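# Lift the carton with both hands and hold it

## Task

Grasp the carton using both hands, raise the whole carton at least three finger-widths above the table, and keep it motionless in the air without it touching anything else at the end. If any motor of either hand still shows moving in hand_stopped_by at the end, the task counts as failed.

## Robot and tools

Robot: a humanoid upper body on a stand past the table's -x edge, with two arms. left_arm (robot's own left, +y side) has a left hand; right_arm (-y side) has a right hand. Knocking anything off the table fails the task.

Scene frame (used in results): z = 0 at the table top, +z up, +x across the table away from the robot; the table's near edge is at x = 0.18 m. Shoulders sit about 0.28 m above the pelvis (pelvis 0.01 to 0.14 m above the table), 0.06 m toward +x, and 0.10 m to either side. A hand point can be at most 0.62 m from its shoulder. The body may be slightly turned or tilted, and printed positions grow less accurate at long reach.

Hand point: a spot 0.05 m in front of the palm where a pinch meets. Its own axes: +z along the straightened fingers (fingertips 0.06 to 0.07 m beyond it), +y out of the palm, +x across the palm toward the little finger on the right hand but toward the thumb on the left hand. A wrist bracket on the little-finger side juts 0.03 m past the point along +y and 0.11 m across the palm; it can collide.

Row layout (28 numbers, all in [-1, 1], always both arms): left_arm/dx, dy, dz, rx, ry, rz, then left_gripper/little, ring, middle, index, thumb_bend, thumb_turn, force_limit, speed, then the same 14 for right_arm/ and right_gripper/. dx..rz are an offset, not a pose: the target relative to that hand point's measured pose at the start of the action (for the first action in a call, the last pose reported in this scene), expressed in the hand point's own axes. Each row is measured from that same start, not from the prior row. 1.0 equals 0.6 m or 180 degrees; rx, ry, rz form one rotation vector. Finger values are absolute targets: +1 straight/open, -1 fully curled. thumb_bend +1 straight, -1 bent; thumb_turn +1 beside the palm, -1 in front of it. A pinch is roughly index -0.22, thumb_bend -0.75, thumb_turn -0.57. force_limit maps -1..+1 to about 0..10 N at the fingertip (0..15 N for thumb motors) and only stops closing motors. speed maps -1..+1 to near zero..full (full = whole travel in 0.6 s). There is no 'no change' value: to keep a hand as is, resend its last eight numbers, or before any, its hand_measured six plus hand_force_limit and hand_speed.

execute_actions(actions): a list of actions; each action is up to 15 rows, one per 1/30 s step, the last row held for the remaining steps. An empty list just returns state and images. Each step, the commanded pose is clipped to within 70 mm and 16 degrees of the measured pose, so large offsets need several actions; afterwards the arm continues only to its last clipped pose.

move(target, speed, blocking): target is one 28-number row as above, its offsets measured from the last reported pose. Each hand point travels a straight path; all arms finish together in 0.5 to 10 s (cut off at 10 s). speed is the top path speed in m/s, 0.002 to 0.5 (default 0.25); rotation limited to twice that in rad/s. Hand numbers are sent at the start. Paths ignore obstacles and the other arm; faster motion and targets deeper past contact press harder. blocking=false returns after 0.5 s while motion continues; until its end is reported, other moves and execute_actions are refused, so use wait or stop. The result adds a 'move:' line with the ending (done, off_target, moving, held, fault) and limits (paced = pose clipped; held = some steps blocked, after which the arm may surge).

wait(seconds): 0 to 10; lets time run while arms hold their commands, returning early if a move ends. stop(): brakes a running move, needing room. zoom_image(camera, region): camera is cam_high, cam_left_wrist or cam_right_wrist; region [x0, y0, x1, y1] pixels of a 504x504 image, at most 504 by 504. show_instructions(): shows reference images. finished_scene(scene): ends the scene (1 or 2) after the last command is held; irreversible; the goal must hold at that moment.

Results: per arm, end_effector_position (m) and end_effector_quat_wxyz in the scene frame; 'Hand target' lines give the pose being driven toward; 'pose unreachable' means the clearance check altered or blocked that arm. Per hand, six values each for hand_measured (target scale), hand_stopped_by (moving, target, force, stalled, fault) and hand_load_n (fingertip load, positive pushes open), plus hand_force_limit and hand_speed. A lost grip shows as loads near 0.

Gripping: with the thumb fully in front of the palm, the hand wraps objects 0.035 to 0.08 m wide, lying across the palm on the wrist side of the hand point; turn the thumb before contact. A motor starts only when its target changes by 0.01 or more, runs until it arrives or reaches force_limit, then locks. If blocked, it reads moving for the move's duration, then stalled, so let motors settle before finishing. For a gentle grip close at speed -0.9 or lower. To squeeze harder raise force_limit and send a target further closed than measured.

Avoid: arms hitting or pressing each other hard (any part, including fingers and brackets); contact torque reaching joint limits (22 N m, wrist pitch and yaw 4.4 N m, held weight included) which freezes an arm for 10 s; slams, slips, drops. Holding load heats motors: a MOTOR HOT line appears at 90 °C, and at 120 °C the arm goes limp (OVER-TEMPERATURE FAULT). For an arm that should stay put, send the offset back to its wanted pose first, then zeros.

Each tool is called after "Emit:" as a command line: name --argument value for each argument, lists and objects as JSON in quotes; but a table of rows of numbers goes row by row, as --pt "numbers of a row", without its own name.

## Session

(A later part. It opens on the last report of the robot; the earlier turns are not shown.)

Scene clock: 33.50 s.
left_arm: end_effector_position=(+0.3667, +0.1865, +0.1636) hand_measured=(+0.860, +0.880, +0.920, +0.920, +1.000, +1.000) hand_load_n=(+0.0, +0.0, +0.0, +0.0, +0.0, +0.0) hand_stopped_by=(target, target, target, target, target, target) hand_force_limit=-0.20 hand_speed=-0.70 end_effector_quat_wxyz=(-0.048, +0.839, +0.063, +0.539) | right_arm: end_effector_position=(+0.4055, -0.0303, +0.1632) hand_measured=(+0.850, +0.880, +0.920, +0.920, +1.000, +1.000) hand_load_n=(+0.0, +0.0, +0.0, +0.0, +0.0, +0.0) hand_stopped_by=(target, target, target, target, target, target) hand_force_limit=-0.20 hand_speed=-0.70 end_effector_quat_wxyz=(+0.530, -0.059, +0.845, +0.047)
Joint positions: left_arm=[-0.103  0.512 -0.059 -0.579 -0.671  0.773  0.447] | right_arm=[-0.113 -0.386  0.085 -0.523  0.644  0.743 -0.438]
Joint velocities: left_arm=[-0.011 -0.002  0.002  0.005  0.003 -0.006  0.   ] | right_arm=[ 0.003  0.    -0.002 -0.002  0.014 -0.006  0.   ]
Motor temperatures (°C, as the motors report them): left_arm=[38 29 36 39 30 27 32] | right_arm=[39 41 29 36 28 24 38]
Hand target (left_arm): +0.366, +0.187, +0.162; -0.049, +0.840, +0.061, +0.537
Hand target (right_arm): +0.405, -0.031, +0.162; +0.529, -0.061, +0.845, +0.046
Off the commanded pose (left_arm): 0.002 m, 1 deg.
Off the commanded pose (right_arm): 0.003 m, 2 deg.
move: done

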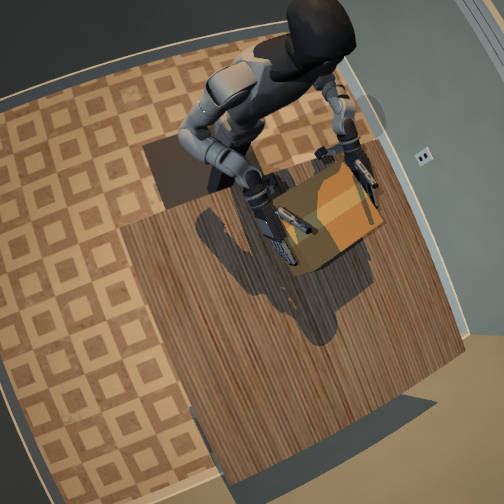

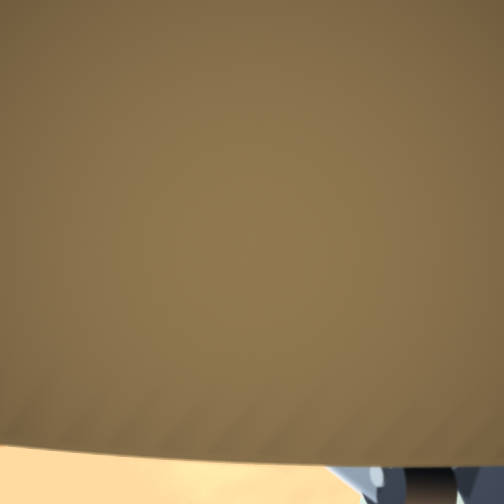

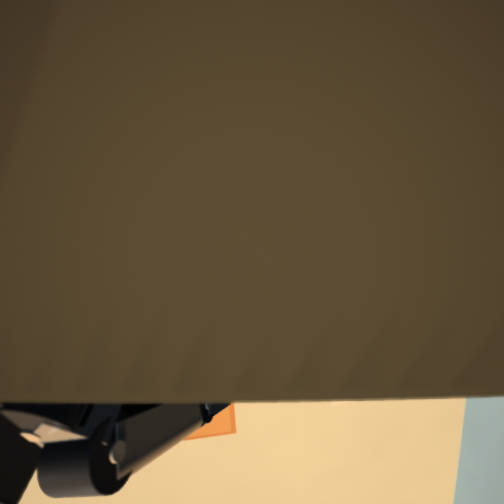

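Emit:
move --target '[-0.006,0.126,-0.026,-0.062,0,-0.012,0.86,0.88,0.89,0.89,1,1,-0.5,-0.7,0.004,0.128,-0.018,-0.068,0,0.008,0.85,0.88,0.89,0.89,1,1,-0.5,-0.7]' --speed 0.1

Scene clock: 35.07 s.
left_arm: end_effector_position=(+0.3669, +0.1716, +0.1591) hand_measured=(+0.860, +0.880, +0.890, +0.890, +1.000, +1.000) hand_load_n=(+0.0, +0.5, +2.5, +1.5, +0.0, +0.0) hand_stopped_by=(target, target, target, target, target, target) hand_force_limit=-0.50 hand_speed=-0.70 end_effector_quat_wxyz=(-0.056, +0.836, +0.064, +0.542) | right_arm: end_effector_position=(+0.4034, -0.0146, +0.1587) hand_measured=(+0.850, +0.880, +0.890, +0.890, +1.000, +1.000) hand_load_n=(+1.5, +0.0, +1.0, +0.0, +0.0, +0.0) hand_stopped_by=(target, target, target, target, target, target) hand_force_limit=-0.50 hand_speed=-0.70 end_effector_quat_wxyz=(+0.534, -0.072, +0.841, +0.048)
Joint positions: left_arm=[-0.105  0.476 -0.15  -0.582 -0.625  0.741  0.522] | right_arm=[-0.129 -0.362  0.153 -0.499  0.595  0.712 -0.452]
Joint velocities: left_arm=[ 0.    -0.008 -0.011  0.005 -0.015 -0.012  0.011] | right_arm=[-0.009  0.015 -0.012  0.015 -0.002 -0.009 -0.002]
Motor temperatures (°C, as the motors report them): left_arm=[38 29 36 39 30 26 32] | right_arm=[39 41 29 36 28 24 38]
Hand target (left_arm): +0.359, +0.113, +0.168; +0.044, +0.839, +0.028, +0.542
Hand target (right_arm): +0.380, +0.039, +0.169; +0.519, -0.106, +0.836, +0.143
Off the commanded pose (left_arm): 0.063 m, 12 deg.
Off the commanded pose (right_arm): 0.062 m, 12 deg.
move: off_target (left_arm, right_arm)

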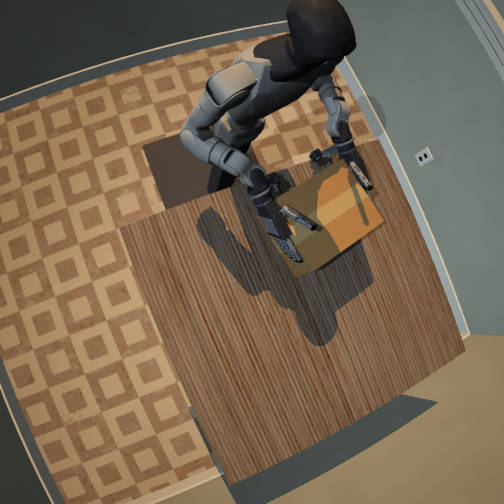

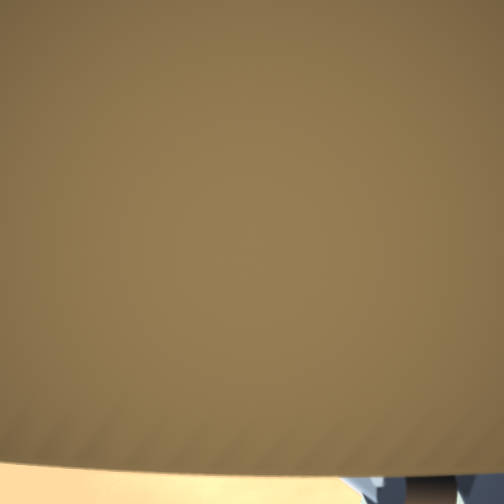

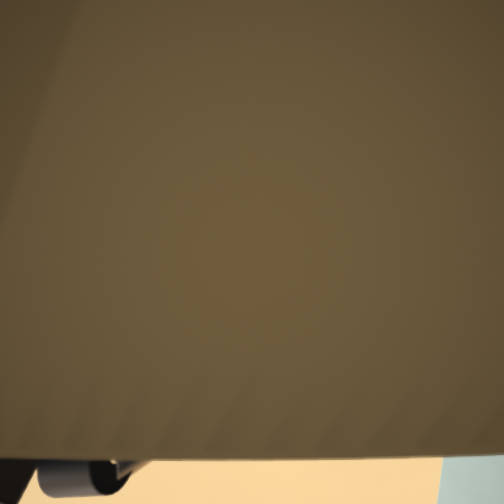

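Emit:
execute_actions --actions '[[ [0.003,0.101,-0.027,-0.0666,-0.003,-0.014,0.76,0.78,0.79,0.79,1,1,-0.55,-0.9,-0.0053,0.102,-0.020,-0.063,0.003,0.015,0.75,0.78,0.79,0.79,1,1,-0.55,-0.9], [0.004,0.101,-0.027,-0.0666,-0.0025,-0.014,0.76,0.78,0.79,0.79,1,1,-0.55,-0.9,-0.006,0.102,-0.020,-0.063,0.0025,0.015,0.75,0.78,0.79,0.79,1,1,-0.55,-0.9], [0.0055,0.1015,-0.027,-0.0666,-0.002,-0.014,0.76,0.78,0.79,0.79,1,1,-0.55,-0.9,-0.0075,0.102,-0.020,-0.063,0.002,0.015,0.75,0.78,0.79,0.79,1,1,-0.55,-0.9], [0.0075,0.1015,-0.027,-0.0666,-0.001,-0.014,0.76,0.78,0.79,0.79,1,1,-0.55,-0.9,-0.0095,0.102,-0.020,-0.063,0.001,0.015,0.75,0.78,0.79,0.79,1,1,-0.55,-0.9], [0.0095,0.102,-0.027,-0.0666,0,-0.014,0.76,0.78,0.79,0.79,1,1,-0.55,-0.9,-0.0115,0.102,-0.0205,-0.063,0,0.015,0.75,0.78,0.79,0.79,1,1,-0.55,-0.9], [0.0115,0.102,-0.027,-0.0666,0.001,-0.014,0.76,0.78,0.79,0.79,1,1,-0.55,-0.9,-0.0135,0.102,-0.021,-0.063,-0.001,0.015,0.75,0.78,0.79,0.79,1,1,-0.55,-0.9], [0.0135,0.102,-0.027,-0.0666,0.002,-0.014,0.76,0.78,0.79,0.79,1,1,-0.55,-0.9,-0.0155,0.102,-0.021,-0.063,-0.002,0.015,0.75,0.78,0.79,0.79,1,1,-0.55,-0.9], [0.0155,0.102,-0.027,-0.0666,0.003,-0.014,0.76,0.78,0.79,0.79,1,1,-0.55,-0.9,-0.0175,0.102,-0.0215,-0.063,-0.003,0.015,0.75,0.78,0.79,0.79,1,1,-0.55,-0.9], [0.0175,0.102,-0.027,-0.0666,0.004,-0.014,0.76,0.78,0.79,0.79,1,1,-0.55,-0.9,-0.0195,0.102,-0.022,-0.063,-0.004,0.015,0.75,0.78,0.79,0.79,1,1,-0.55,-0.9], [0.0195,0.102,-0.027,-0.0666,0.005,-0.014,0.76,0.78,0.79,0.79,1,1,-0.55,-0.9,-0.0215,0.102,-0.022,-0.063,-0.005,0.015,0.75,0.78,0.79,0.79,1,1,-0.55,-0.9], [0.0215,0.102,-0.027,-0.0666,0.006,-0.014,0.76,0.78,0.79,0.79,1,1,-0.55,-0.9,-0.0235,0.102,-0.022,-0.063,-0.006,0.015,0.75,0.78,0.79,0.79,1,1,-0.55,-0.9], [0.0235,0.102,-0.027,-0.0666,0.007,-0.014,0.74,0.76,0.77,0.77,1,1,-0.55,-0.9,-0.0255,0.102,-0.022,-0.063,-0.007,0.015,0.73,0.76,0.77,0.77,1,1,-0.55,-0.9], [0.025,0.102,-0.027,-0.0666,0.0075,-0.014,0.74,0.76,0.77,0.77,1,1,-0.55,-0.9,-0.027,0.102,-0.022,-0.063,-0.0075,0.015,0.73,0.76,0.77,0.77,1,1,-0.55,-0.9], [0.026,0.102,-0.027,-0.0666,0.008,-0.014,0.74,0.76,0.77,0.77,1,1,-0.55,-0.9,-0.028,0.102,-0.022,-0.063,-0.008,0.015,0.73,0.76,0.77,0.77,1,1,-0.55,-0.9] ]]'

Emit:
wait --seconds 0.4

Scene clock: 36.40 s.
left_arm: end_effector_position=(+0.3677, +0.1721, +0.1587) hand_measured=(+0.844, +0.866, +0.886, +0.882, +1.000, +1.000) hand_load_n=(+0.5, +2.0, +2.0, +3.0, +0.0, +0.0) hand_stopped_by=(moving, moving, moving, force, target, target) hand_force_limit=-0.55 hand_speed=-0.90 end_effector_quat_wxyz=(-0.062, +0.837, +0.062, +0.540) | right_arm: end_effector_position=(+0.4047, -0.0143, +0.1583) hand_measured=(+0.840, +0.860, +0.876, +0.870, +1.000, +1.000) hand_load_n=(+0.5, +2.5, +2.5, +2.5, +0.0, +0.0) hand_stopped_by=(moving, force, force, force, target, target) hand_force_limit=-0.55 hand_speed=-0.90 end_effector_quat_wxyz=(+0.532, -0.073, +0.842, +0.043)
Joint positions: left_arm=[-0.114  0.479 -0.154 -0.582 -0.625  0.752  0.534] | right_arm=[-0.14  -0.362  0.155 -0.499  0.595  0.727 -0.464]
Joint velocities: left_arm=[-0.043 -0.012  0.     0.014  0.     0.081  0.045] | right_arm=[-0.028  0.002  0.008 -0.005  0.005  0.045 -0.014]
Motor temperatures (°C, as the motors report them): left_arm=[38 29 36 39 30 26 33] | right_arm=[39 41 29 36 28 24 40]
Hand target (left_arm): +0.364, +0.113, +0.181; +0.041, +0.829, +0.025, +0.557
Hand target (right_arm): +0.384, +0.040, +0.182; +0.533, -0.106, +0.827, +0.144
Off the commanded pose (left_arm): 0.066 m, 13 deg.
Off the commanded pose (right_arm): 0.065 m, 12 deg.

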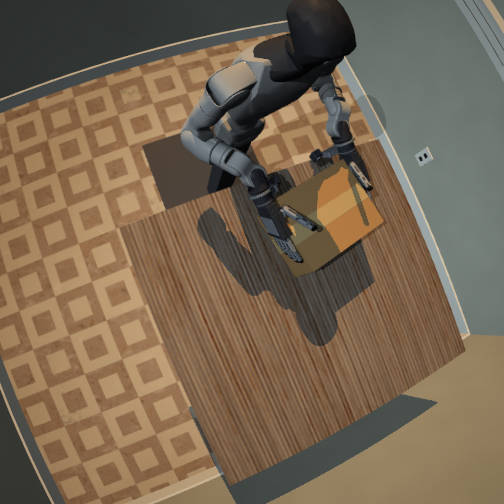

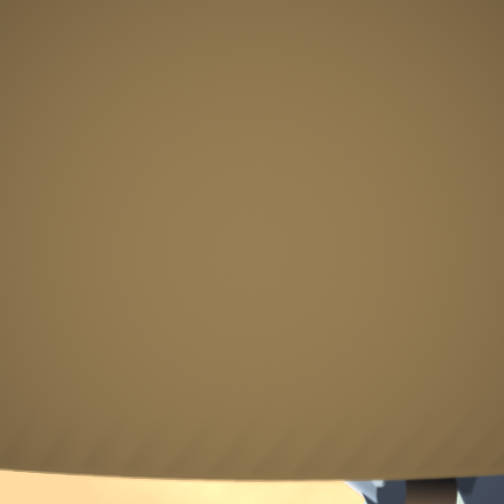

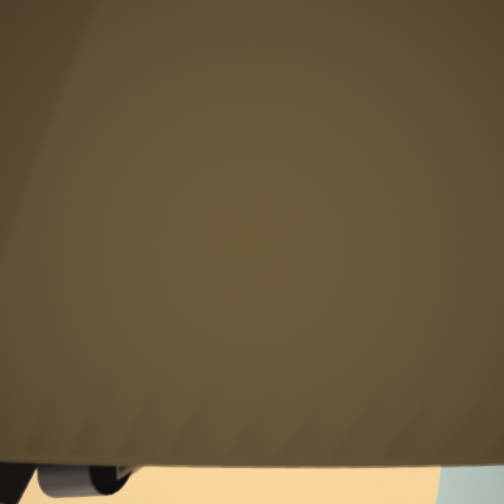

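Scene clock: 36.80 s.
left_arm: end_effector_position=(+0.3679, +0.1722, +0.1586) hand_measured=(+0.834, +0.860, +0.880, +0.882, +1.000, +1.000) hand_load_n=(+2.0, +2.5, +3.0, +2.0, +0.0, +0.0) hand_stopped_by=(force, force, force, force, target, target) hand_force_limit=-0.55 hand_speed=-0.90 end_effector_quat_wxyz=(-0.063, +0.837, +0.062, +0.540) | right_arm: end_effector_position=(+0.4048, -0.0142, +0.1582) hand_measured=(+0.830, +0.860, +0.876, +0.870, +1.000, +1.000) hand_load_n=(+2.5, +1.5, +2.0, +2.5, +0.0, +0.0) hand_stopped_by=(force, force, force, force, target, target) hand_force_limit=-0.55 hand_speed=-0.90 end_effector_quat_wxyz=(+0.532, -0.074, +0.842, +0.043)
Joint positions: left_arm=[-0.116  0.479 -0.154 -0.582 -0.625  0.755  0.535] | right_arm=[-0.142 -0.362  0.155 -0.499  0.595  0.729 -0.465]
Joint velocities: left_arm=[-0.005  0.002  0.017 -0.005  0.     0.     0.   ] | right_arm=[ 0.002  0.003 -0.015  0.    -0.003  0.     0.   ]
Motor temperatures (°C, as the motors report them): left_arm=[38 29 36 39 30 26 33] | right_arm=[39 41 29 36 28 24 40]
Hand target (left_arm): +0.364, +0.113, +0.181; +0.041, +0.829, +0.025, +0.557
Hand target (right_arm): +0.384, +0.040, +0.182; +0.533, -0.106, +0.827, +0.144
Off the commanded pose (left_arm): 0.066 m, 13 deg.
Off the commanded pose (right_arm): 0.065 m, 12 deg.
wait: 0.40 s; at rest by 0.20 s

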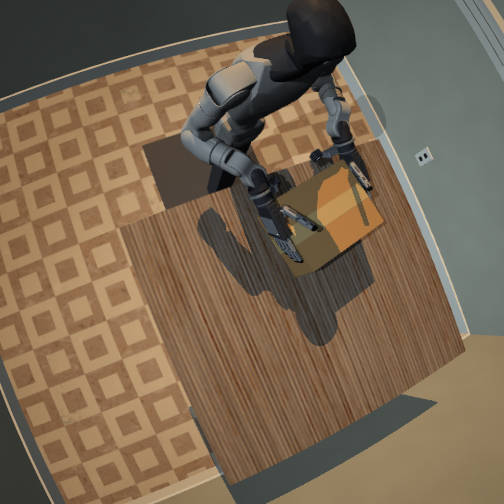

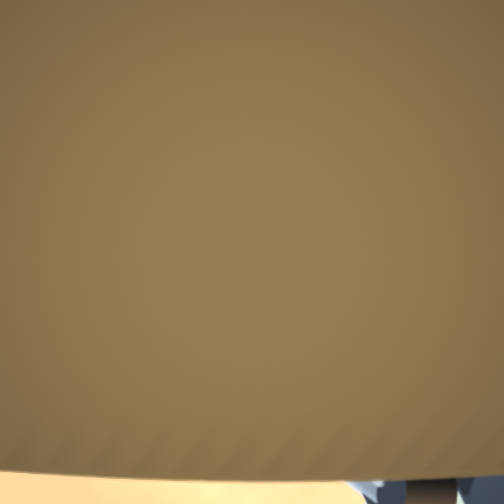

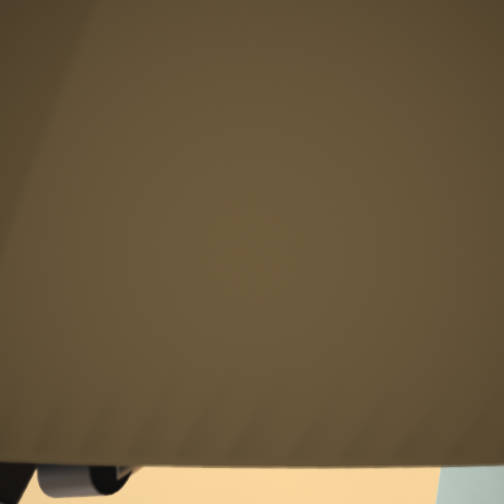

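Emit:
execute_actions --actions '[[ [0.028,0.102,-0.030,-0.0697,0.009,-0.0177,0.74,0.76,0.77,0.77,1,1,-0.55,-0.9,-0.029,0.1015,-0.0254,-0.065,-0.010,0.0176,0.73,0.76,0.77,0.77,1,1,-0.55,-0.9], [0.029,0.102,-0.030,-0.0697,0.0095,-0.0177,0.74,0.76,0.77,0.77,1,1,-0.55,-0.9,-0.030,0.1015,-0.0254,-0.065,-0.0105,0.0176,0.73,0.76,0.77,0.77,1,1,-0.55,-0.9], [0.0305,0.102,-0.030,-0.0697,0.010,-0.018,0.74,0.76,0.77,0.77,1,1,-0.55,-0.9,-0.0315,0.1015,-0.0254,-0.065,-0.011,0.018,0.73,0.76,0.77,0.77,1,1,-0.55,-0.9], [0.032,0.102,-0.030,-0.0697,0.010,-0.018,0.74,0.76,0.77,0.77,1,1,-0.55,-0.9,-0.033,0.1015,-0.0254,-0.0653,-0.011,0.018,0.73,0.76,0.77,0.77,1,1,-0.55,-0.9], [0.0335,0.102,-0.030,-0.0697,0.0105,-0.018,0.74,0.76,0.77,0.77,1,1,-0.55,-0.9,-0.0345,0.1015,-0.0254,-0.0653,-0.0115,0.018,0.73,0.76,0.77,0.77,1,1,-0.55,-0.9], [0.035,0.102,-0.0295,-0.070,0.011,-0.0185,0.74,0.76,0.77,0.77,1,1,-0.55,-0.9,-0.036,0.1015,-0.0257,-0.0653,-0.012,0.018,0.73,0.76,0.77,0.77,1,1,-0.55,-0.9], [0.0365,0.102,-0.0295,-0.070,0.0115,-0.0185,0.74,0.76,0.77,0.77,1,1,-0.55,-0.9,-0.0375,0.1015,-0.0257,-0.0656,-0.0125,0.018,0.73,0.76,0.77,0.77,1,1,-0.55,-0.9], [0.038,0.102,-0.0295,-0.070,0.012,-0.0185,0.74,0.76,0.77,0.77,1,1,-0.55,-0.9,-0.039,0.1015,-0.0257,-0.0656,-0.013,0.018,0.73,0.76,0.77,0.77,1,1,-0.55,-0.9], [0.0395,0.102,-0.0295,-0.070,0.012,-0.019,0.72,0.74,0.75,0.75,1,1,-0.55,-0.9,-0.0405,0.1015,-0.026,-0.066,-0.013,0.0185,0.71,0.74,0.75,0.75,1,1,-0.55,-0.9], [0.041,0.102,-0.029,-0.070,0.0125,-0.019,0.72,0.74,0.75,0.75,1,1,-0.55,-0.9,-0.042,0.1015,-0.026,-0.066,-0.0135,0.0185,0.71,0.74,0.75,0.75,1,1,-0.55,-0.9], [0.042,0.102,-0.029,-0.070,0.013,-0.019,0.72,0.74,0.75,0.75,1,1,-0.55,-0.9,-0.0435,0.1015,-0.026,-0.066,-0.014,0.0185,0.71,0.74,0.75,0.75,1,1,-0.55,-0.9], [0.043,0.102,-0.029,-0.070,0.0135,-0.019,0.72,0.74,0.75,0.75,1,1,-0.55,-0.9,-0.045,0.1015,-0.026,-0.066,-0.0145,0.0185,0.71,0.74,0.75,0.75,1,1,-0.55,-0.9], [0.044,0.102,-0.029,-0.070,0.014,-0.019,0.72,0.74,0.75,0.75,1,1,-0.55,-0.9,-0.046,0.1015,-0.026,-0.066,-0.015,0.0185,0.71,0.74,0.75,0.75,1,1,-0.55,-0.9], [0.045,0.102,-0.029,-0.070,0.014,-0.019,0.72,0.74,0.75,0.75,1,1,-0.55,-0.9,-0.047,0.1015,-0.026,-0.066,-0.015,0.0185,0.71,0.74,0.75,0.75,1,1,-0.55,-0.9] ]]'

Emit:
wait --seconds 0.5

Scene clock: 38.07 s.
left_arm: end_effector_position=(+0.3770, +0.1729, +0.1797) hand_measured=(+0.832, +0.858, +0.880, +0.882, +1.000, +1.000) hand_load_n=(+3.5, +6.5, +3.5, +1.5, +0.0, +0.0) hand_stopped_by=(force, force, force, force, target, target) hand_force_limit=-0.55 hand_speed=-0.90 end_effector_quat_wxyz=(-0.059, +0.823, +0.067, +0.561) | right_arm: end_effector_position=(+0.4124, -0.0136, +0.1741) hand_measured=(+0.822, +0.856, +0.876, +0.870, +1.000, +1.000) hand_load_n=(+6.0, +5.0, +2.5, +2.5, +0.0, +0.0) hand_stopped_by=(force, force, force, force, target, target) hand_force_limit=-0.55 hand_speed=-0.90 end_effector_quat_wxyz=(+0.547, -0.069, +0.833, +0.045)
Joint positions: left_arm=[-0.161  0.476 -0.133 -0.598 -0.645  0.765  0.546] | right_arm=[-0.176 -0.357  0.132 -0.515  0.603  0.747 -0.472]
Joint velocities: left_arm=[-0.146 -0.008  0.009 -0.032 -0.002 -0.015  0.075] | right_arm=[-0.133  0.028 -0.048 -0.051  0.009  0.    -0.029]
Motor temperatures (°C, as the motors report them): left_arm=[38 29 36 39 30 27 35] | right_arm=[40 41 29 37 28 24 42]
Hand target (left_arm): +0.369, +0.114, +0.191; +0.044, +0.825, +0.026, +0.563
Hand target (right_arm): +0.388, +0.041, +0.192; +0.540, -0.105, +0.822, +0.147
Off the commanded pose (left_arm): 0.064 m, 13 deg.
Off the commanded pose (right_arm): 0.064 m, 12 deg.

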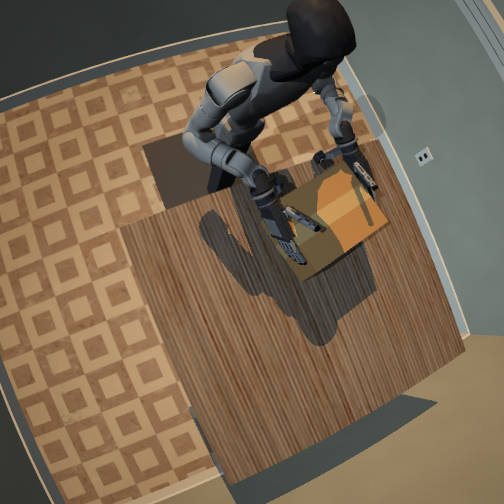

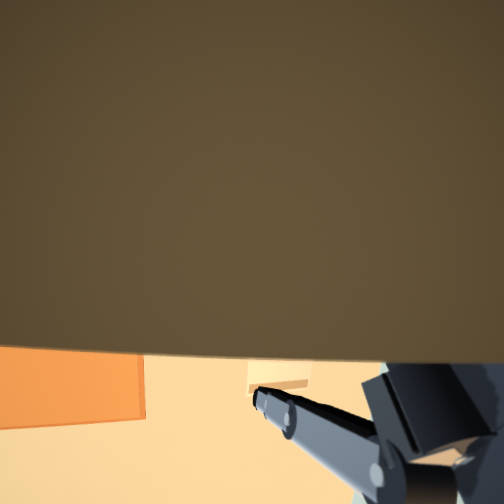

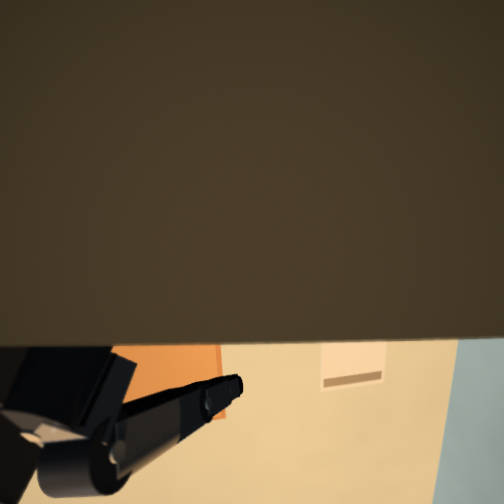

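Scene clock: 38.57 s.
left_arm: end_effector_position=(+0.3784, +0.1736, +0.1828) hand_measured=(+0.832, +0.858, +0.880, +0.882, +1.000, +1.000) hand_load_n=(+4.0, +6.5, +3.0, +0.5, +0.0, +0.0) hand_stopped_by=(force, force, force, force, target, target) hand_force_limit=-0.55 hand_speed=-0.90 end_effector_quat_wxyz=(-0.060, +0.820, +0.068, +0.565) | right_arm: end_effector_position=(+0.4136, -0.0129, +0.1772) hand_measured=(+0.822, +0.856, +0.876, +0.870, +1.000, +1.000) hand_load_n=(+6.5, +5.0, +2.5, +2.0, +0.0, +0.0) hand_stopped_by=(force, force, force, force, target, target) hand_force_limit=-0.55 hand_speed=-0.90 end_effector_quat_wxyz=(+0.551, -0.068, +0.831, +0.046)
Joint positions: left_arm=[-0.167  0.476 -0.131 -0.599 -0.645  0.763  0.549] | right_arm=[-0.182 -0.354  0.13  -0.517  0.604  0.747 -0.474]
Joint velocities: left_arm=[-0.002  0.014 -0.005 -0.003 -0.012  0.     0.   ] | right_arm=[-0.008 -0.011  0.008 -0.002 -0.002  0.     0.   ]
Motor temperatures (°C, as the motors report them): left_arm=[38 29 36 40 30 27 35] | right_arm=[40 41 29 37 28 24 43]
Hand target (left_arm): +0.369, +0.114, +0.191; +0.044, +0.825, +0.026, +0.563
Hand target (right_arm): +0.388, +0.041, +0.192; +0.540, -0.105, +0.822, +0.147
Off the commanded pose (left_arm): 0.064 m, 13 deg.
Off the commanded pose (right_arm): 0.064 m, 12 deg.
wait: 0.50 s; at rest by 0.20 s

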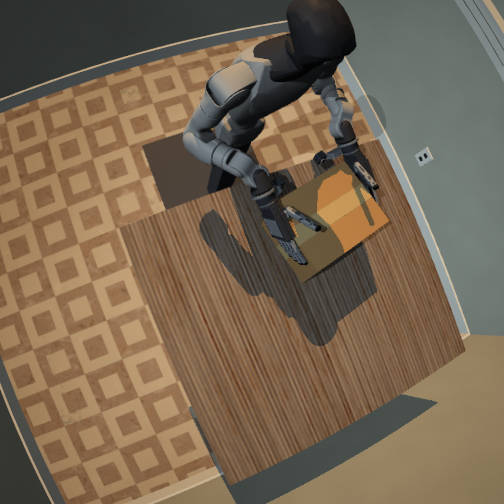

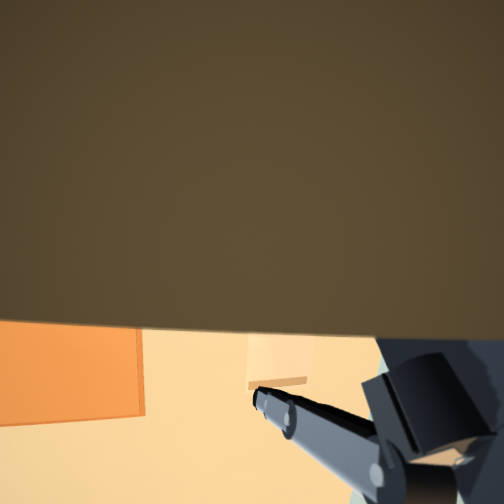

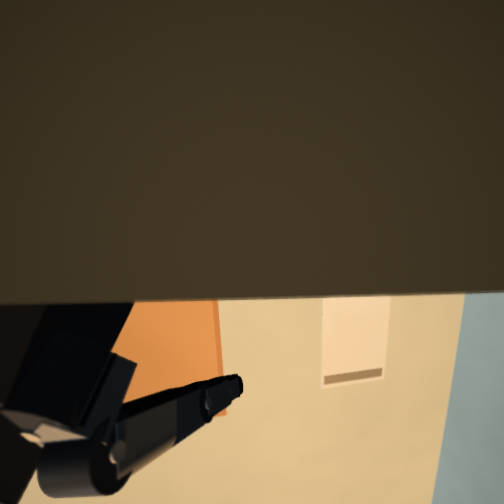

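Emit:
execute_actions --actions '[[ [0,0.1027,-0.0286,-0.070,-0.0055,-0.015,0.72,0.74,0.75,0.75,1,1,-0.55,-0.9,-0.011,0.102,-0.0256,-0.067,0,0.0168,0.71,0.74,0.75,0.75,1,1,-0.55,-0.9], [-0.002,0.1027,-0.0286,-0.070,-0.0055,-0.015,0.72,0.74,0.75,0.75,1,1,-0.55,-0.9,-0.009,0.102,-0.0256,-0.067,0,0.0165,0.71,0.74,0.75,0.75,1,1,-0.55,-0.9], [-0.004,0.1027,-0.0286,-0.070,-0.0055,-0.0145,0.72,0.74,0.75,0.75,1,1,-0.55,-0.9,-0.007,0.102,-0.0256,-0.067,0,0.016,0.71,0.74,0.75,0.75,1,1,-0.55,-0.9], [-0.006,0.1027,-0.0286,-0.070,-0.0055,-0.014,0.72,0.74,0.75,0.75,1,1,-0.55,-0.9,-0.005,0.102,-0.0256,-0.067,0,0.0155,0.71,0.74,0.75,0.75,1,1,-0.55,-0.9], [-0.008,0.103,-0.0286,-0.070,-0.0055,-0.0135,0.72,0.74,0.75,0.75,1,1,-0.55,-0.9,-0.003,0.1025,-0.0256,-0.0665,0,0.015,0.71,0.74,0.75,0.75,1,1,-0.55,-0.9], [-0.010,0.1035,-0.0286,-0.0695,-0.0055,-0.013,0.72,0.74,0.75,0.75,1,1,-0.55,-0.9,-0.001,0.103,-0.0256,-0.066,0,0.0145,0.71,0.74,0.75,0.75,1,1,-0.55,-0.9], [-0.0115,0.104,-0.0286,-0.069,-0.0055,-0.0125,0.72,0.74,0.75,0.75,1,1,-0.55,-0.9,0,0.1035,-0.0256,-0.0655,0,0.014,0.71,0.74,0.75,0.75,1,1,-0.55,-0.9], [-0.0115,0.1045,-0.0286,-0.0685,-0.0055,-0.012,0.72,0.74,0.75,0.75,1,1,-0.55,-0.9,0,0.104,-0.0256,-0.0645,0,0.0135,0.71,0.74,0.75,0.75,1,1,-0.55,-0.9], [-0.0115,0.105,-0.0286,-0.068,-0.0055,-0.012,0.72,0.74,0.75,0.75,1,1,-0.55,-0.9,0,0.1045,-0.0256,-0.064,0,0.0135,0.71,0.74,0.75,0.75,1,1,-0.55,-0.9], [-0.0115,0.1055,-0.0286,-0.0675,-0.0055,-0.012,0.72,0.74,0.75,0.75,1,1,-0.55,-0.9,0,0.105,-0.0256,-0.0635,0,0.0135,0.71,0.74,0.75,0.75,1,1,-0.55,-0.9], [-0.0115,0.106,-0.0286,-0.067,-0.0055,-0.012,0.72,0.74,0.75,0.75,1,1,-0.55,-0.9,0,0.1055,-0.0256,-0.063,0,0.0135,0.71,0.74,0.75,0.75,1,1,-0.55,-0.9] ]]'

Emit:
wait --seconds 0.2

Scene clock: 40.10 s.
left_arm: end_effector_position=(+0.3777, +0.1735, +0.1815) hand_measured=(+0.832, +0.858, +0.880, +0.882, +1.000, +1.000) hand_load_n=(+0.5, +2.5, +0.5, +0.0, +0.0, +0.0) hand_stopped_by=(force, force, force, force, target, target) hand_force_limit=-0.55 hand_speed=-0.90 end_effector_quat_wxyz=(-0.067, +0.816, +0.067, +0.570) | right_arm: end_effector_position=(+0.4135, -0.0131, +0.1760) hand_measured=(+0.820, +0.856, +0.876, +0.870, +1.000, +1.000) hand_load_n=(+1.5, +1.0, +0.0, +0.5, +0.0, +0.0) hand_stopped_by=(force, force, force, force, target, target) hand_force_limit=-0.55 hand_speed=-0.90 end_effector_quat_wxyz=(+0.556, -0.067, +0.828, +0.041)
Joint positions: left_arm=[-0.156  0.483 -0.157 -0.591 -0.624  0.724  0.558] | right_arm=[-0.174 -0.354  0.149 -0.509  0.583  0.718 -0.481]
Joint velocities: left_arm=[ 0.006  0.021 -0.025  0.     0.005  0.     0.015] | right_arm=[ 0.005  0.012 -0.006  0.003 -0.002  0.    -0.008]
Motor temperatures (°C, as the motors report them): left_arm=[38 29 36 40 30 27 37] | right_arm=[40 41 30 38 28 25 45]
Hand target (left_arm): +0.367, +0.112, +0.184; +0.038, +0.825, +0.025, +0.563
Hand target (right_arm): +0.386, +0.043, +0.186; +0.540, -0.105, +0.823, +0.139
Off the commanded pose (left_arm): 0.066 m, 13 deg.
Off the commanded pose (right_arm): 0.065 m, 12 deg.

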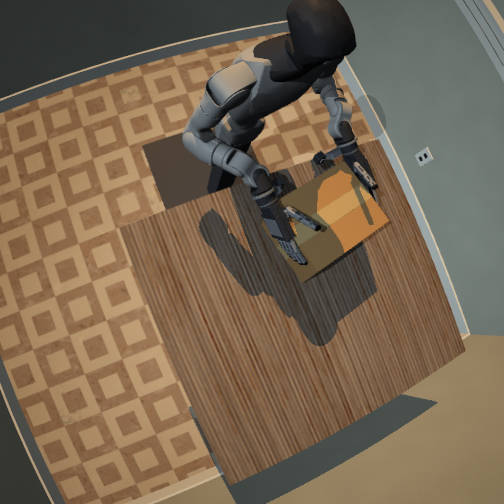

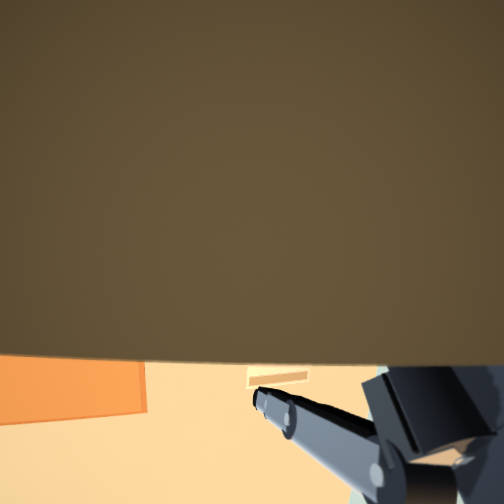

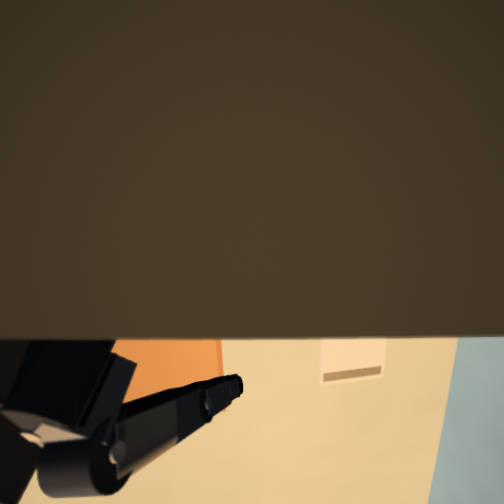

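Scene clock: 40.30 s.
left_arm: end_effector_position=(+0.3777, +0.1735, +0.1814) hand_measured=(+0.832, +0.858, +0.880, +0.882, +1.000, +1.000) hand_load_n=(+0.0, +2.0, +0.5, +0.0, +0.0, +0.0) hand_stopped_by=(force, force, force, force, target, target) hand_force_limit=-0.55 hand_speed=-0.90 end_effector_quat_wxyz=(-0.067, +0.816, +0.067, +0.570) | right_arm: end_effector_position=(+0.4135, -0.0131, +0.1760) hand_measured=(+0.820, +0.856, +0.876, +0.870, +1.000, +1.000) hand_load_n=(+1.5, +1.0, +0.0, +0.0, +0.0, +0.0) hand_stopped_by=(force, force, force, force, target, target) hand_force_limit=-0.55 hand_speed=-0.90 end_effector_quat_wxyz=(+0.556, -0.067, +0.828, +0.040)
Joint positions: left_arm=[-0.156  0.484 -0.158 -0.591 -0.624  0.724  0.559] | right_arm=[-0.174 -0.354  0.149 -0.509  0.583  0.718 -0.481]
Joint velocities: left_arm=[0.002 0.003 0.014 0.005 0.003 0.    0.   ] | right_arm=[-0.005 -0.005 -0.011 -0.005  0.     0.     0.   ]
Motor temperatures (°C, as the motors report them): left_arm=[38 29 36 40 30 27 38] | right_arm=[40 41 30 38 28 25 45]
Hand target (left_arm): +0.367, +0.112, +0.184; +0.038, +0.825, +0.025, +0.563
Hand target (right_arm): +0.386, +0.043, +0.186; +0.540, -0.105, +0.823, +0.139
Off the commanded pose (left_arm): 0.066 m, 13 deg.
Off the commanded pose (right_arm): 0.065 m, 12 deg.
wait: 0.20 s; at rest by 0.17 s

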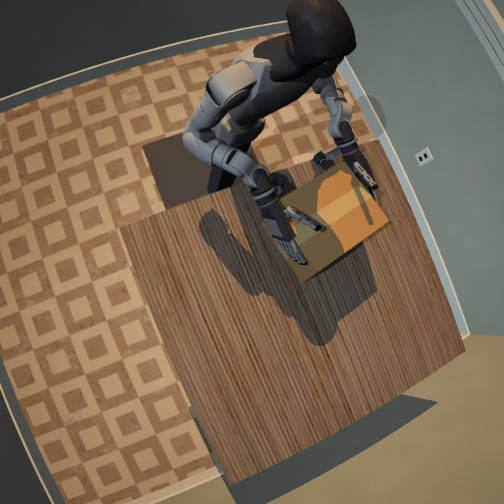

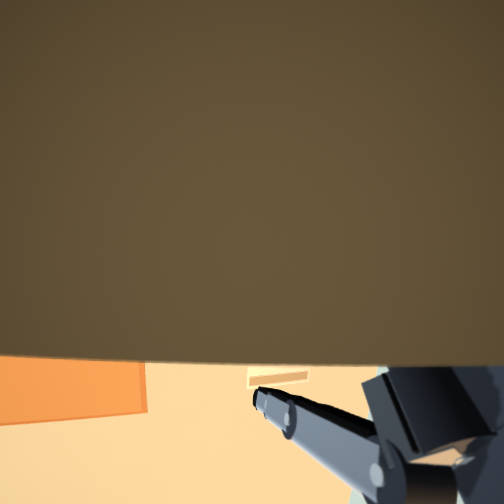

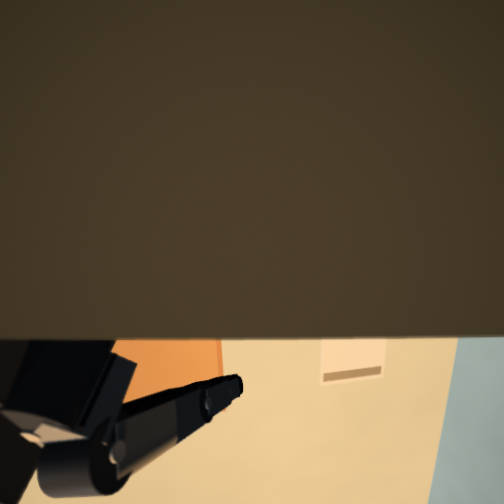

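Emit:
execute_actions --actions '[[ [-0.0078,0.1056,-0.0295,-0.0705,-0.010,-0.015,0.70,0.72,0.73,0.73,1,1,-0.55,-0.9,-0.0028,0.1055,-0.0275,-0.067,0.0034,0.0155,0.69,0.72,0.73,0.73,1,1,-0.55,-0.9], [-0.007,0.1056,-0.0298,-0.071,-0.010,-0.015,0.70,0.72,0.73,0.73,1,1,-0.55,-0.9,-0.0036,0.1055,-0.0278,-0.0675,0.0034,0.0155,0.69,0.72,0.73,0.73,1,1,-0.55,-0.9], [-0.0055,0.1056,-0.030,-0.0715,-0.010,-0.015,0.70,0.72,0.73,0.73,1,1,-0.55,-0.9,-0.005,0.1055,-0.028,-0.068,0.004,0.0155,0.69,0.72,0.73,0.73,1,1,-0.55,-0.9], [-0.0035,0.1056,-0.0306,-0.0715,-0.0105,-0.015,0.70,0.72,0.73,0.73,1,1,-0.55,-0.9,-0.007,0.1055,-0.0287,-0.068,0.0045,0.0155,0.69,0.72,0.73,0.73,1,1,-0.55,-0.9], [-0.001,0.1056,-0.0312,-0.0715,-0.011,-0.015,0.70,0.72,0.73,0.73,1,1,-0.55,-0.9,-0.0095,0.1055,-0.0294,-0.068,0.005,0.0155,0.69,0.72,0.73,0.73,1,1,-0.55,-0.9], [0.0015,0.1056,-0.0319,-0.0715,-0.0115,-0.015,0.70,0.72,0.73,0.73,1,1,-0.55,-0.9,-0.012,0.1055,-0.030,-0.068,0.0055,0.0155,0.69,0.72,0.73,0.73,1,1,-0.55,-0.9], [0.004,0.1056,-0.0325,-0.0715,-0.012,-0.015,0.70,0.72,0.73,0.73,1,1,-0.55,-0.9,-0.0145,0.1055,-0.0308,-0.068,0.006,0.0155,0.69,0.72,0.73,0.73,1,1,-0.55,-0.9], [0.0065,0.1056,-0.0332,-0.0715,-0.0125,-0.015,0.70,0.72,0.73,0.73,1,1,-0.55,-0.9,-0.017,0.1055,-0.0315,-0.068,0.0065,0.0155,0.69,0.72,0.73,0.73,1,1,-0.55,-0.9], [0.009,0.1056,-0.0338,-0.0715,-0.013,-0.015,0.70,0.72,0.73,0.73,1,1,-0.55,-0.9,-0.0195,0.1055,-0.0322,-0.068,0.007,0.0155,0.69,0.72,0.73,0.73,1,1,-0.55,-0.9], [0.0115,0.1056,-0.0345,-0.0715,-0.0135,-0.015,0.68,0.70,0.71,0.71,1,1,-0.55,-0.9,-0.022,0.1055,-0.0329,-0.068,0.0075,0.0155,0.67,0.70,0.71,0.71,1,1,-0.55,-0.9], [0.014,0.1056,-0.0351,-0.0715,-0.014,-0.015,0.68,0.70,0.71,0.71,1,1,-0.55,-0.9,-0.0245,0.1055,-0.0336,-0.068,0.008,0.0155,0.67,0.70,0.71,0.71,1,1,-0.55,-0.9], [0.0165,0.1056,-0.0358,-0.0715,-0.0145,-0.015,0.68,0.70,0.71,0.71,1,1,-0.55,-0.9,-0.027,0.1055,-0.0343,-0.068,0.0085,0.0155,0.67,0.70,0.71,0.71,1,1,-0.55,-0.9], [0.019,0.1056,-0.0364,-0.0715,-0.015,-0.015,0.68,0.70,0.71,0.71,1,1,-0.55,-0.9,-0.0295,0.1055,-0.035,-0.068,0.009,0.0155,0.67,0.70,0.71,0.71,1,1,-0.55,-0.9], [0.021,0.1056,-0.037,-0.0715,-0.0155,-0.015,0.68,0.70,0.71,0.71,1,1,-0.55,-0.9,-0.0315,0.1055,-0.0356,-0.068,0.009,0.0155,0.67,0.70,0.71,0.71,1,1,-0.55,-0.9], [0.022,0.1056,-0.0373,-0.0715,-0.0155,-0.015,0.66,0.68,0.69,0.69,1,1,-0.55,-0.9,-0.0325,0.1055,-0.036,-0.068,0.009,0.0155,0.65,0.68,0.69,0.69,1,1,-0.55,-0.9] ]]'

Emit:
wait --seconds 0.3

Scene clock: 42.07 s.
left_arm: end_effector_position=(+0.3730, +0.1730, +0.1731) hand_measured=(+0.794, +0.842, +0.866, +0.866, +1.000, +1.000) hand_load_n=(+3.0, +2.0, +2.5, +3.0, +0.0, +0.0) hand_stopped_by=(force, moving, force, force, target, target) hand_force_limit=-0.55 hand_speed=-0.90 end_effector_quat_wxyz=(-0.071, +0.839, +0.060, +0.536) | right_arm: end_effector_position=(+0.4081, -0.0130, +0.1725) hand_measured=(+0.800, +0.846, +0.866, +0.860, +1.000, +1.000) hand_load_n=(+2.5, +1.5, +2.5, +5.0, +0.0, +0.0) hand_stopped_by=(force, moving, force, force, target, target) hand_force_limit=-0.55 hand_speed=-0.90 end_effector_quat_wxyz=(+0.528, -0.073, +0.845, +0.039)
Joint positions: left_arm=[-0.186  0.487 -0.12  -0.635 -0.712  0.881  0.616] | right_arm=[-0.194 -0.35   0.105 -0.566  0.655  0.866 -0.52 ]
Joint velocities: left_arm=[-0.057 -0.031  0.212 -0.229 -0.268  0.363  0.199] | right_arm=[-0.124  0.133 -0.302 -0.364  0.23   0.003 -0.037]
Motor temperatures (°C, as the motors report them): left_arm=[38 29 36 40 30 27 39] | right_arm=[41 41 30 38 28 25 47]
Hand target (left_arm): +0.368, +0.111, +0.202; +0.039, +0.829, +0.021, +0.557
Hand target (right_arm): +0.387, +0.042, +0.202; +0.534, -0.112, +0.826, +0.140
Off the commanded pose (left_arm): 0.070 m, 14 deg; position clipped at the last step of the last action.
Off the commanded pose (right_arm): 0.069 m, 13 deg; position clipped at the last step of the last action.

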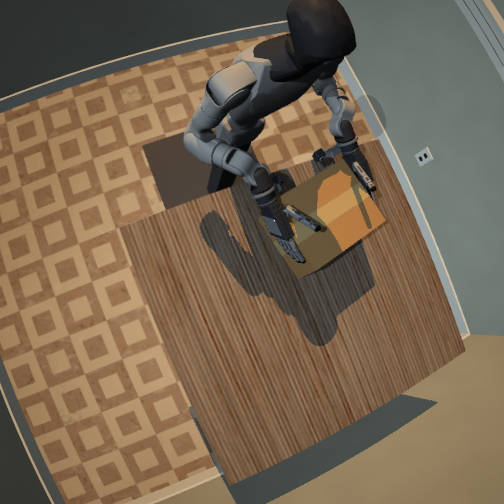

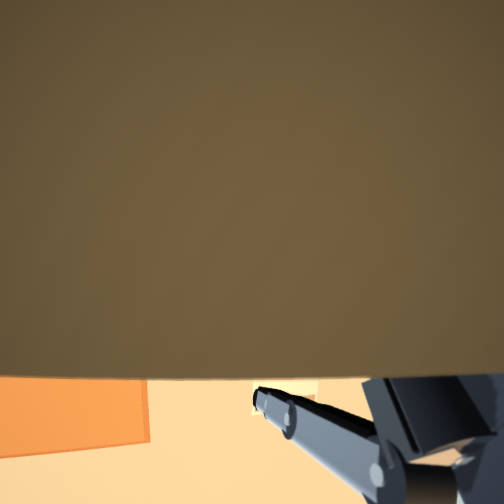

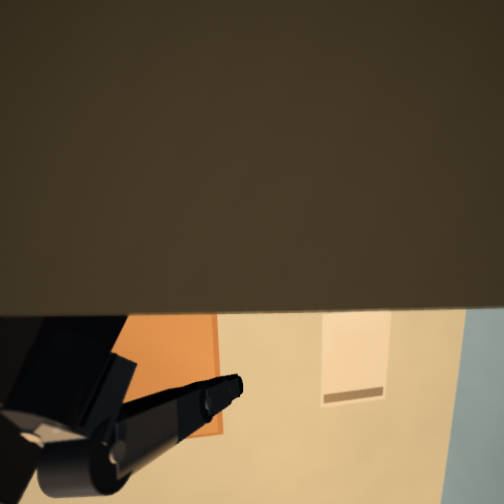

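Scene clock: 42.37 s.
left_arm: end_effector_position=(+0.3769, +0.1748, +0.1872) hand_measured=(+0.794, +0.816, +0.866, +0.866, +1.000, +1.000) hand_load_n=(+0.0, +2.0, +0.5, +6.0, +0.0, +0.0) hand_stopped_by=(force, force, force, force, target, target) hand_force_limit=-0.55 hand_speed=-0.90 end_effector_quat_wxyz=(-0.072, +0.830, +0.066, +0.550) | right_arm: end_effector_position=(+0.4168, -0.0120, +0.2013) hand_measured=(+0.802, +0.848, +0.866, +0.860, +1.000, +1.000) hand_load_n=(+15.5, +2.0, +0.0, +0.0, +0.0, +0.0) hand_stopped_by=(force, force, force, force, target, target) hand_force_limit=-0.55 hand_speed=-0.90 end_effector_quat_wxyz=(+0.561, -0.064, +0.824, +0.046)
Joint positions: left_arm=[-0.207  0.481 -0.1   -0.657 -0.723  0.893  0.63 ] | right_arm=[-0.23  -0.349  0.079 -0.597  0.659  0.855 -0.524]
Joint velocities: left_arm=[ 0.005 -0.028  0.     0.002 -0.014  0.006  0.   ] | right_arm=[ 0.029 -0.008 -0.014 -0.002  0.003  0.006  0.   ]
Motor temperatures (°C, as the motors report them): left_arm=[38 29 36 40 30 27 39] | right_arm=[41 41 30 38 28 25 47]
Hand target (left_arm): +0.368, +0.111, +0.202; +0.039, +0.829, +0.021, +0.557
Hand target (right_arm): +0.387, +0.042, +0.202; +0.534, -0.112, +0.826, +0.140
Off the commanded pose (left_arm): 0.068 m, 14 deg; position clipped at the last step of the last action.
Off the commanded pose (right_arm): 0.065 m, 12 deg; position clipped at the last step of the last action.
wait: 0.30 s; no rest

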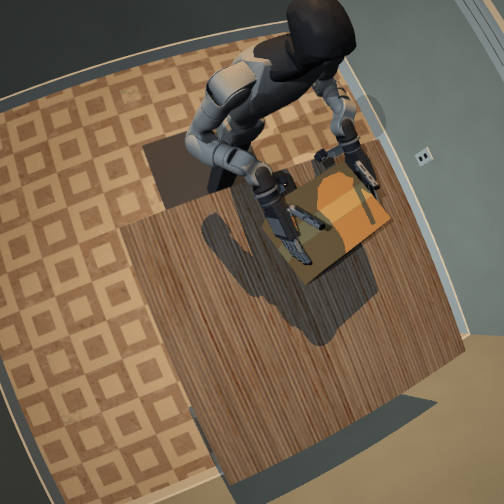

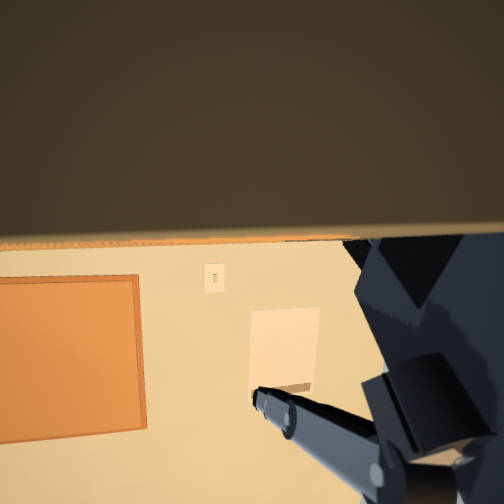

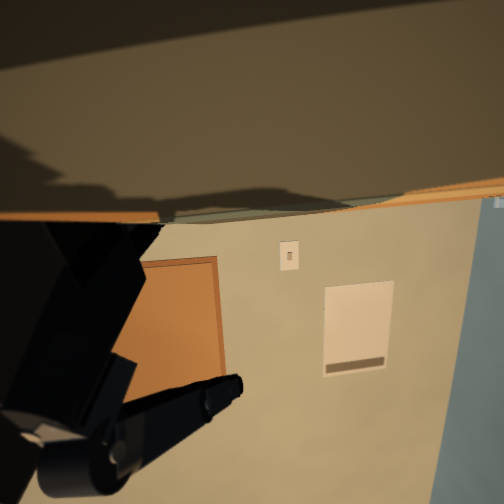

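Emit:
execute_actions --actions '[]'

Scene clock: 42.47 s.
left_arm: end_effector_position=(+0.3768, +0.1746, +0.1871) hand_measured=(+0.794, +0.816, +0.866, +0.866, +1.000, +1.000) hand_load_n=(+0.0, +2.5, +0.5, +6.0, +0.0, +0.0) hand_stopped_by=(force, force, force, force, target, target) hand_force_limit=-0.55 hand_speed=-0.90 end_effector_quat_wxyz=(-0.072, +0.830, +0.066, +0.549) | right_arm: end_effector_position=(+0.4166, -0.0122, +0.2005) hand_measured=(+0.802, +0.848, +0.866, +0.860, +1.000, +1.000) hand_load_n=(+15.0, +2.5, +0.0, +0.0, +0.0, +0.0) hand_stopped_by=(force, force, force, force, target, target) hand_force_limit=-0.55 hand_speed=-0.90 end_effector_quat_wxyz=(+0.560, -0.065, +0.825, +0.046)
Joint positions: left_arm=[-0.207  0.481 -0.1   -0.657 -0.724  0.893  0.63 ] | right_arm=[-0.229 -0.349  0.079 -0.597  0.659  0.857 -0.524]
Joint velocities: left_arm=[ 0.006  0.003 -0.002 -0.006 -0.002  0.003  0.   ] | right_arm=[ 0.002  0.015 -0.005  0.    -0.005  0.01   0.   ]
Motor temperatures (°C, as the motors report them): left_arm=[38 29 36 40 30 27 39] | right_arm=[41 41 30 38 28 25 47]
Hand target (left_arm): +0.368, +0.111, +0.202; +0.039, +0.829, +0.021, +0.557
Hand target (right_arm): +0.387, +0.042, +0.202; +0.534, -0.112, +0.826, +0.140
Off the commanded pose (left_arm): 0.068 m, 14 deg; position clipped at the last step of the last action.
Off the commanded pose (right_arm): 0.065 m, 12 deg; position clipped at the last step of the last action.

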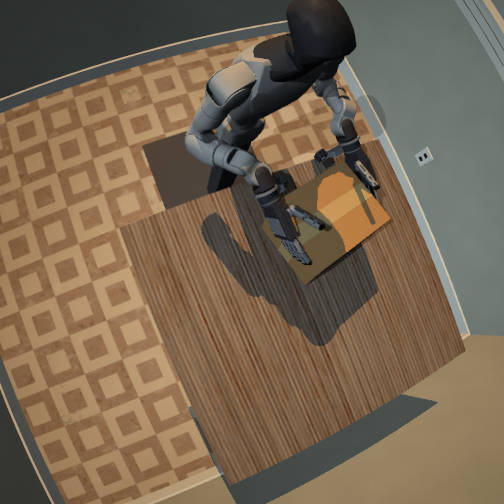

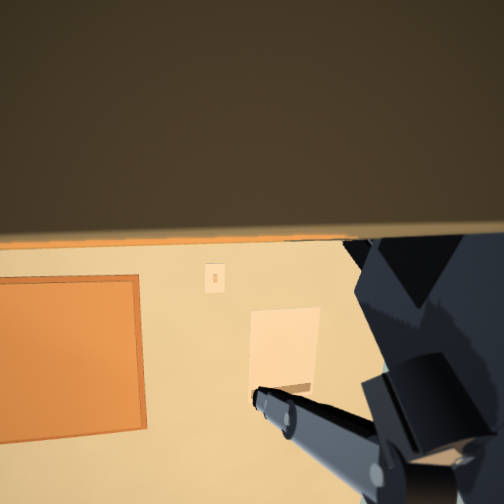

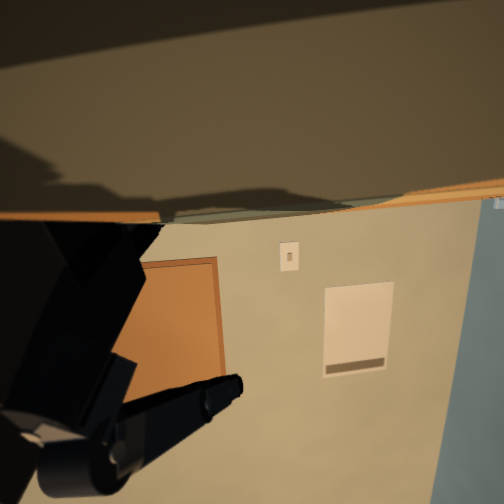

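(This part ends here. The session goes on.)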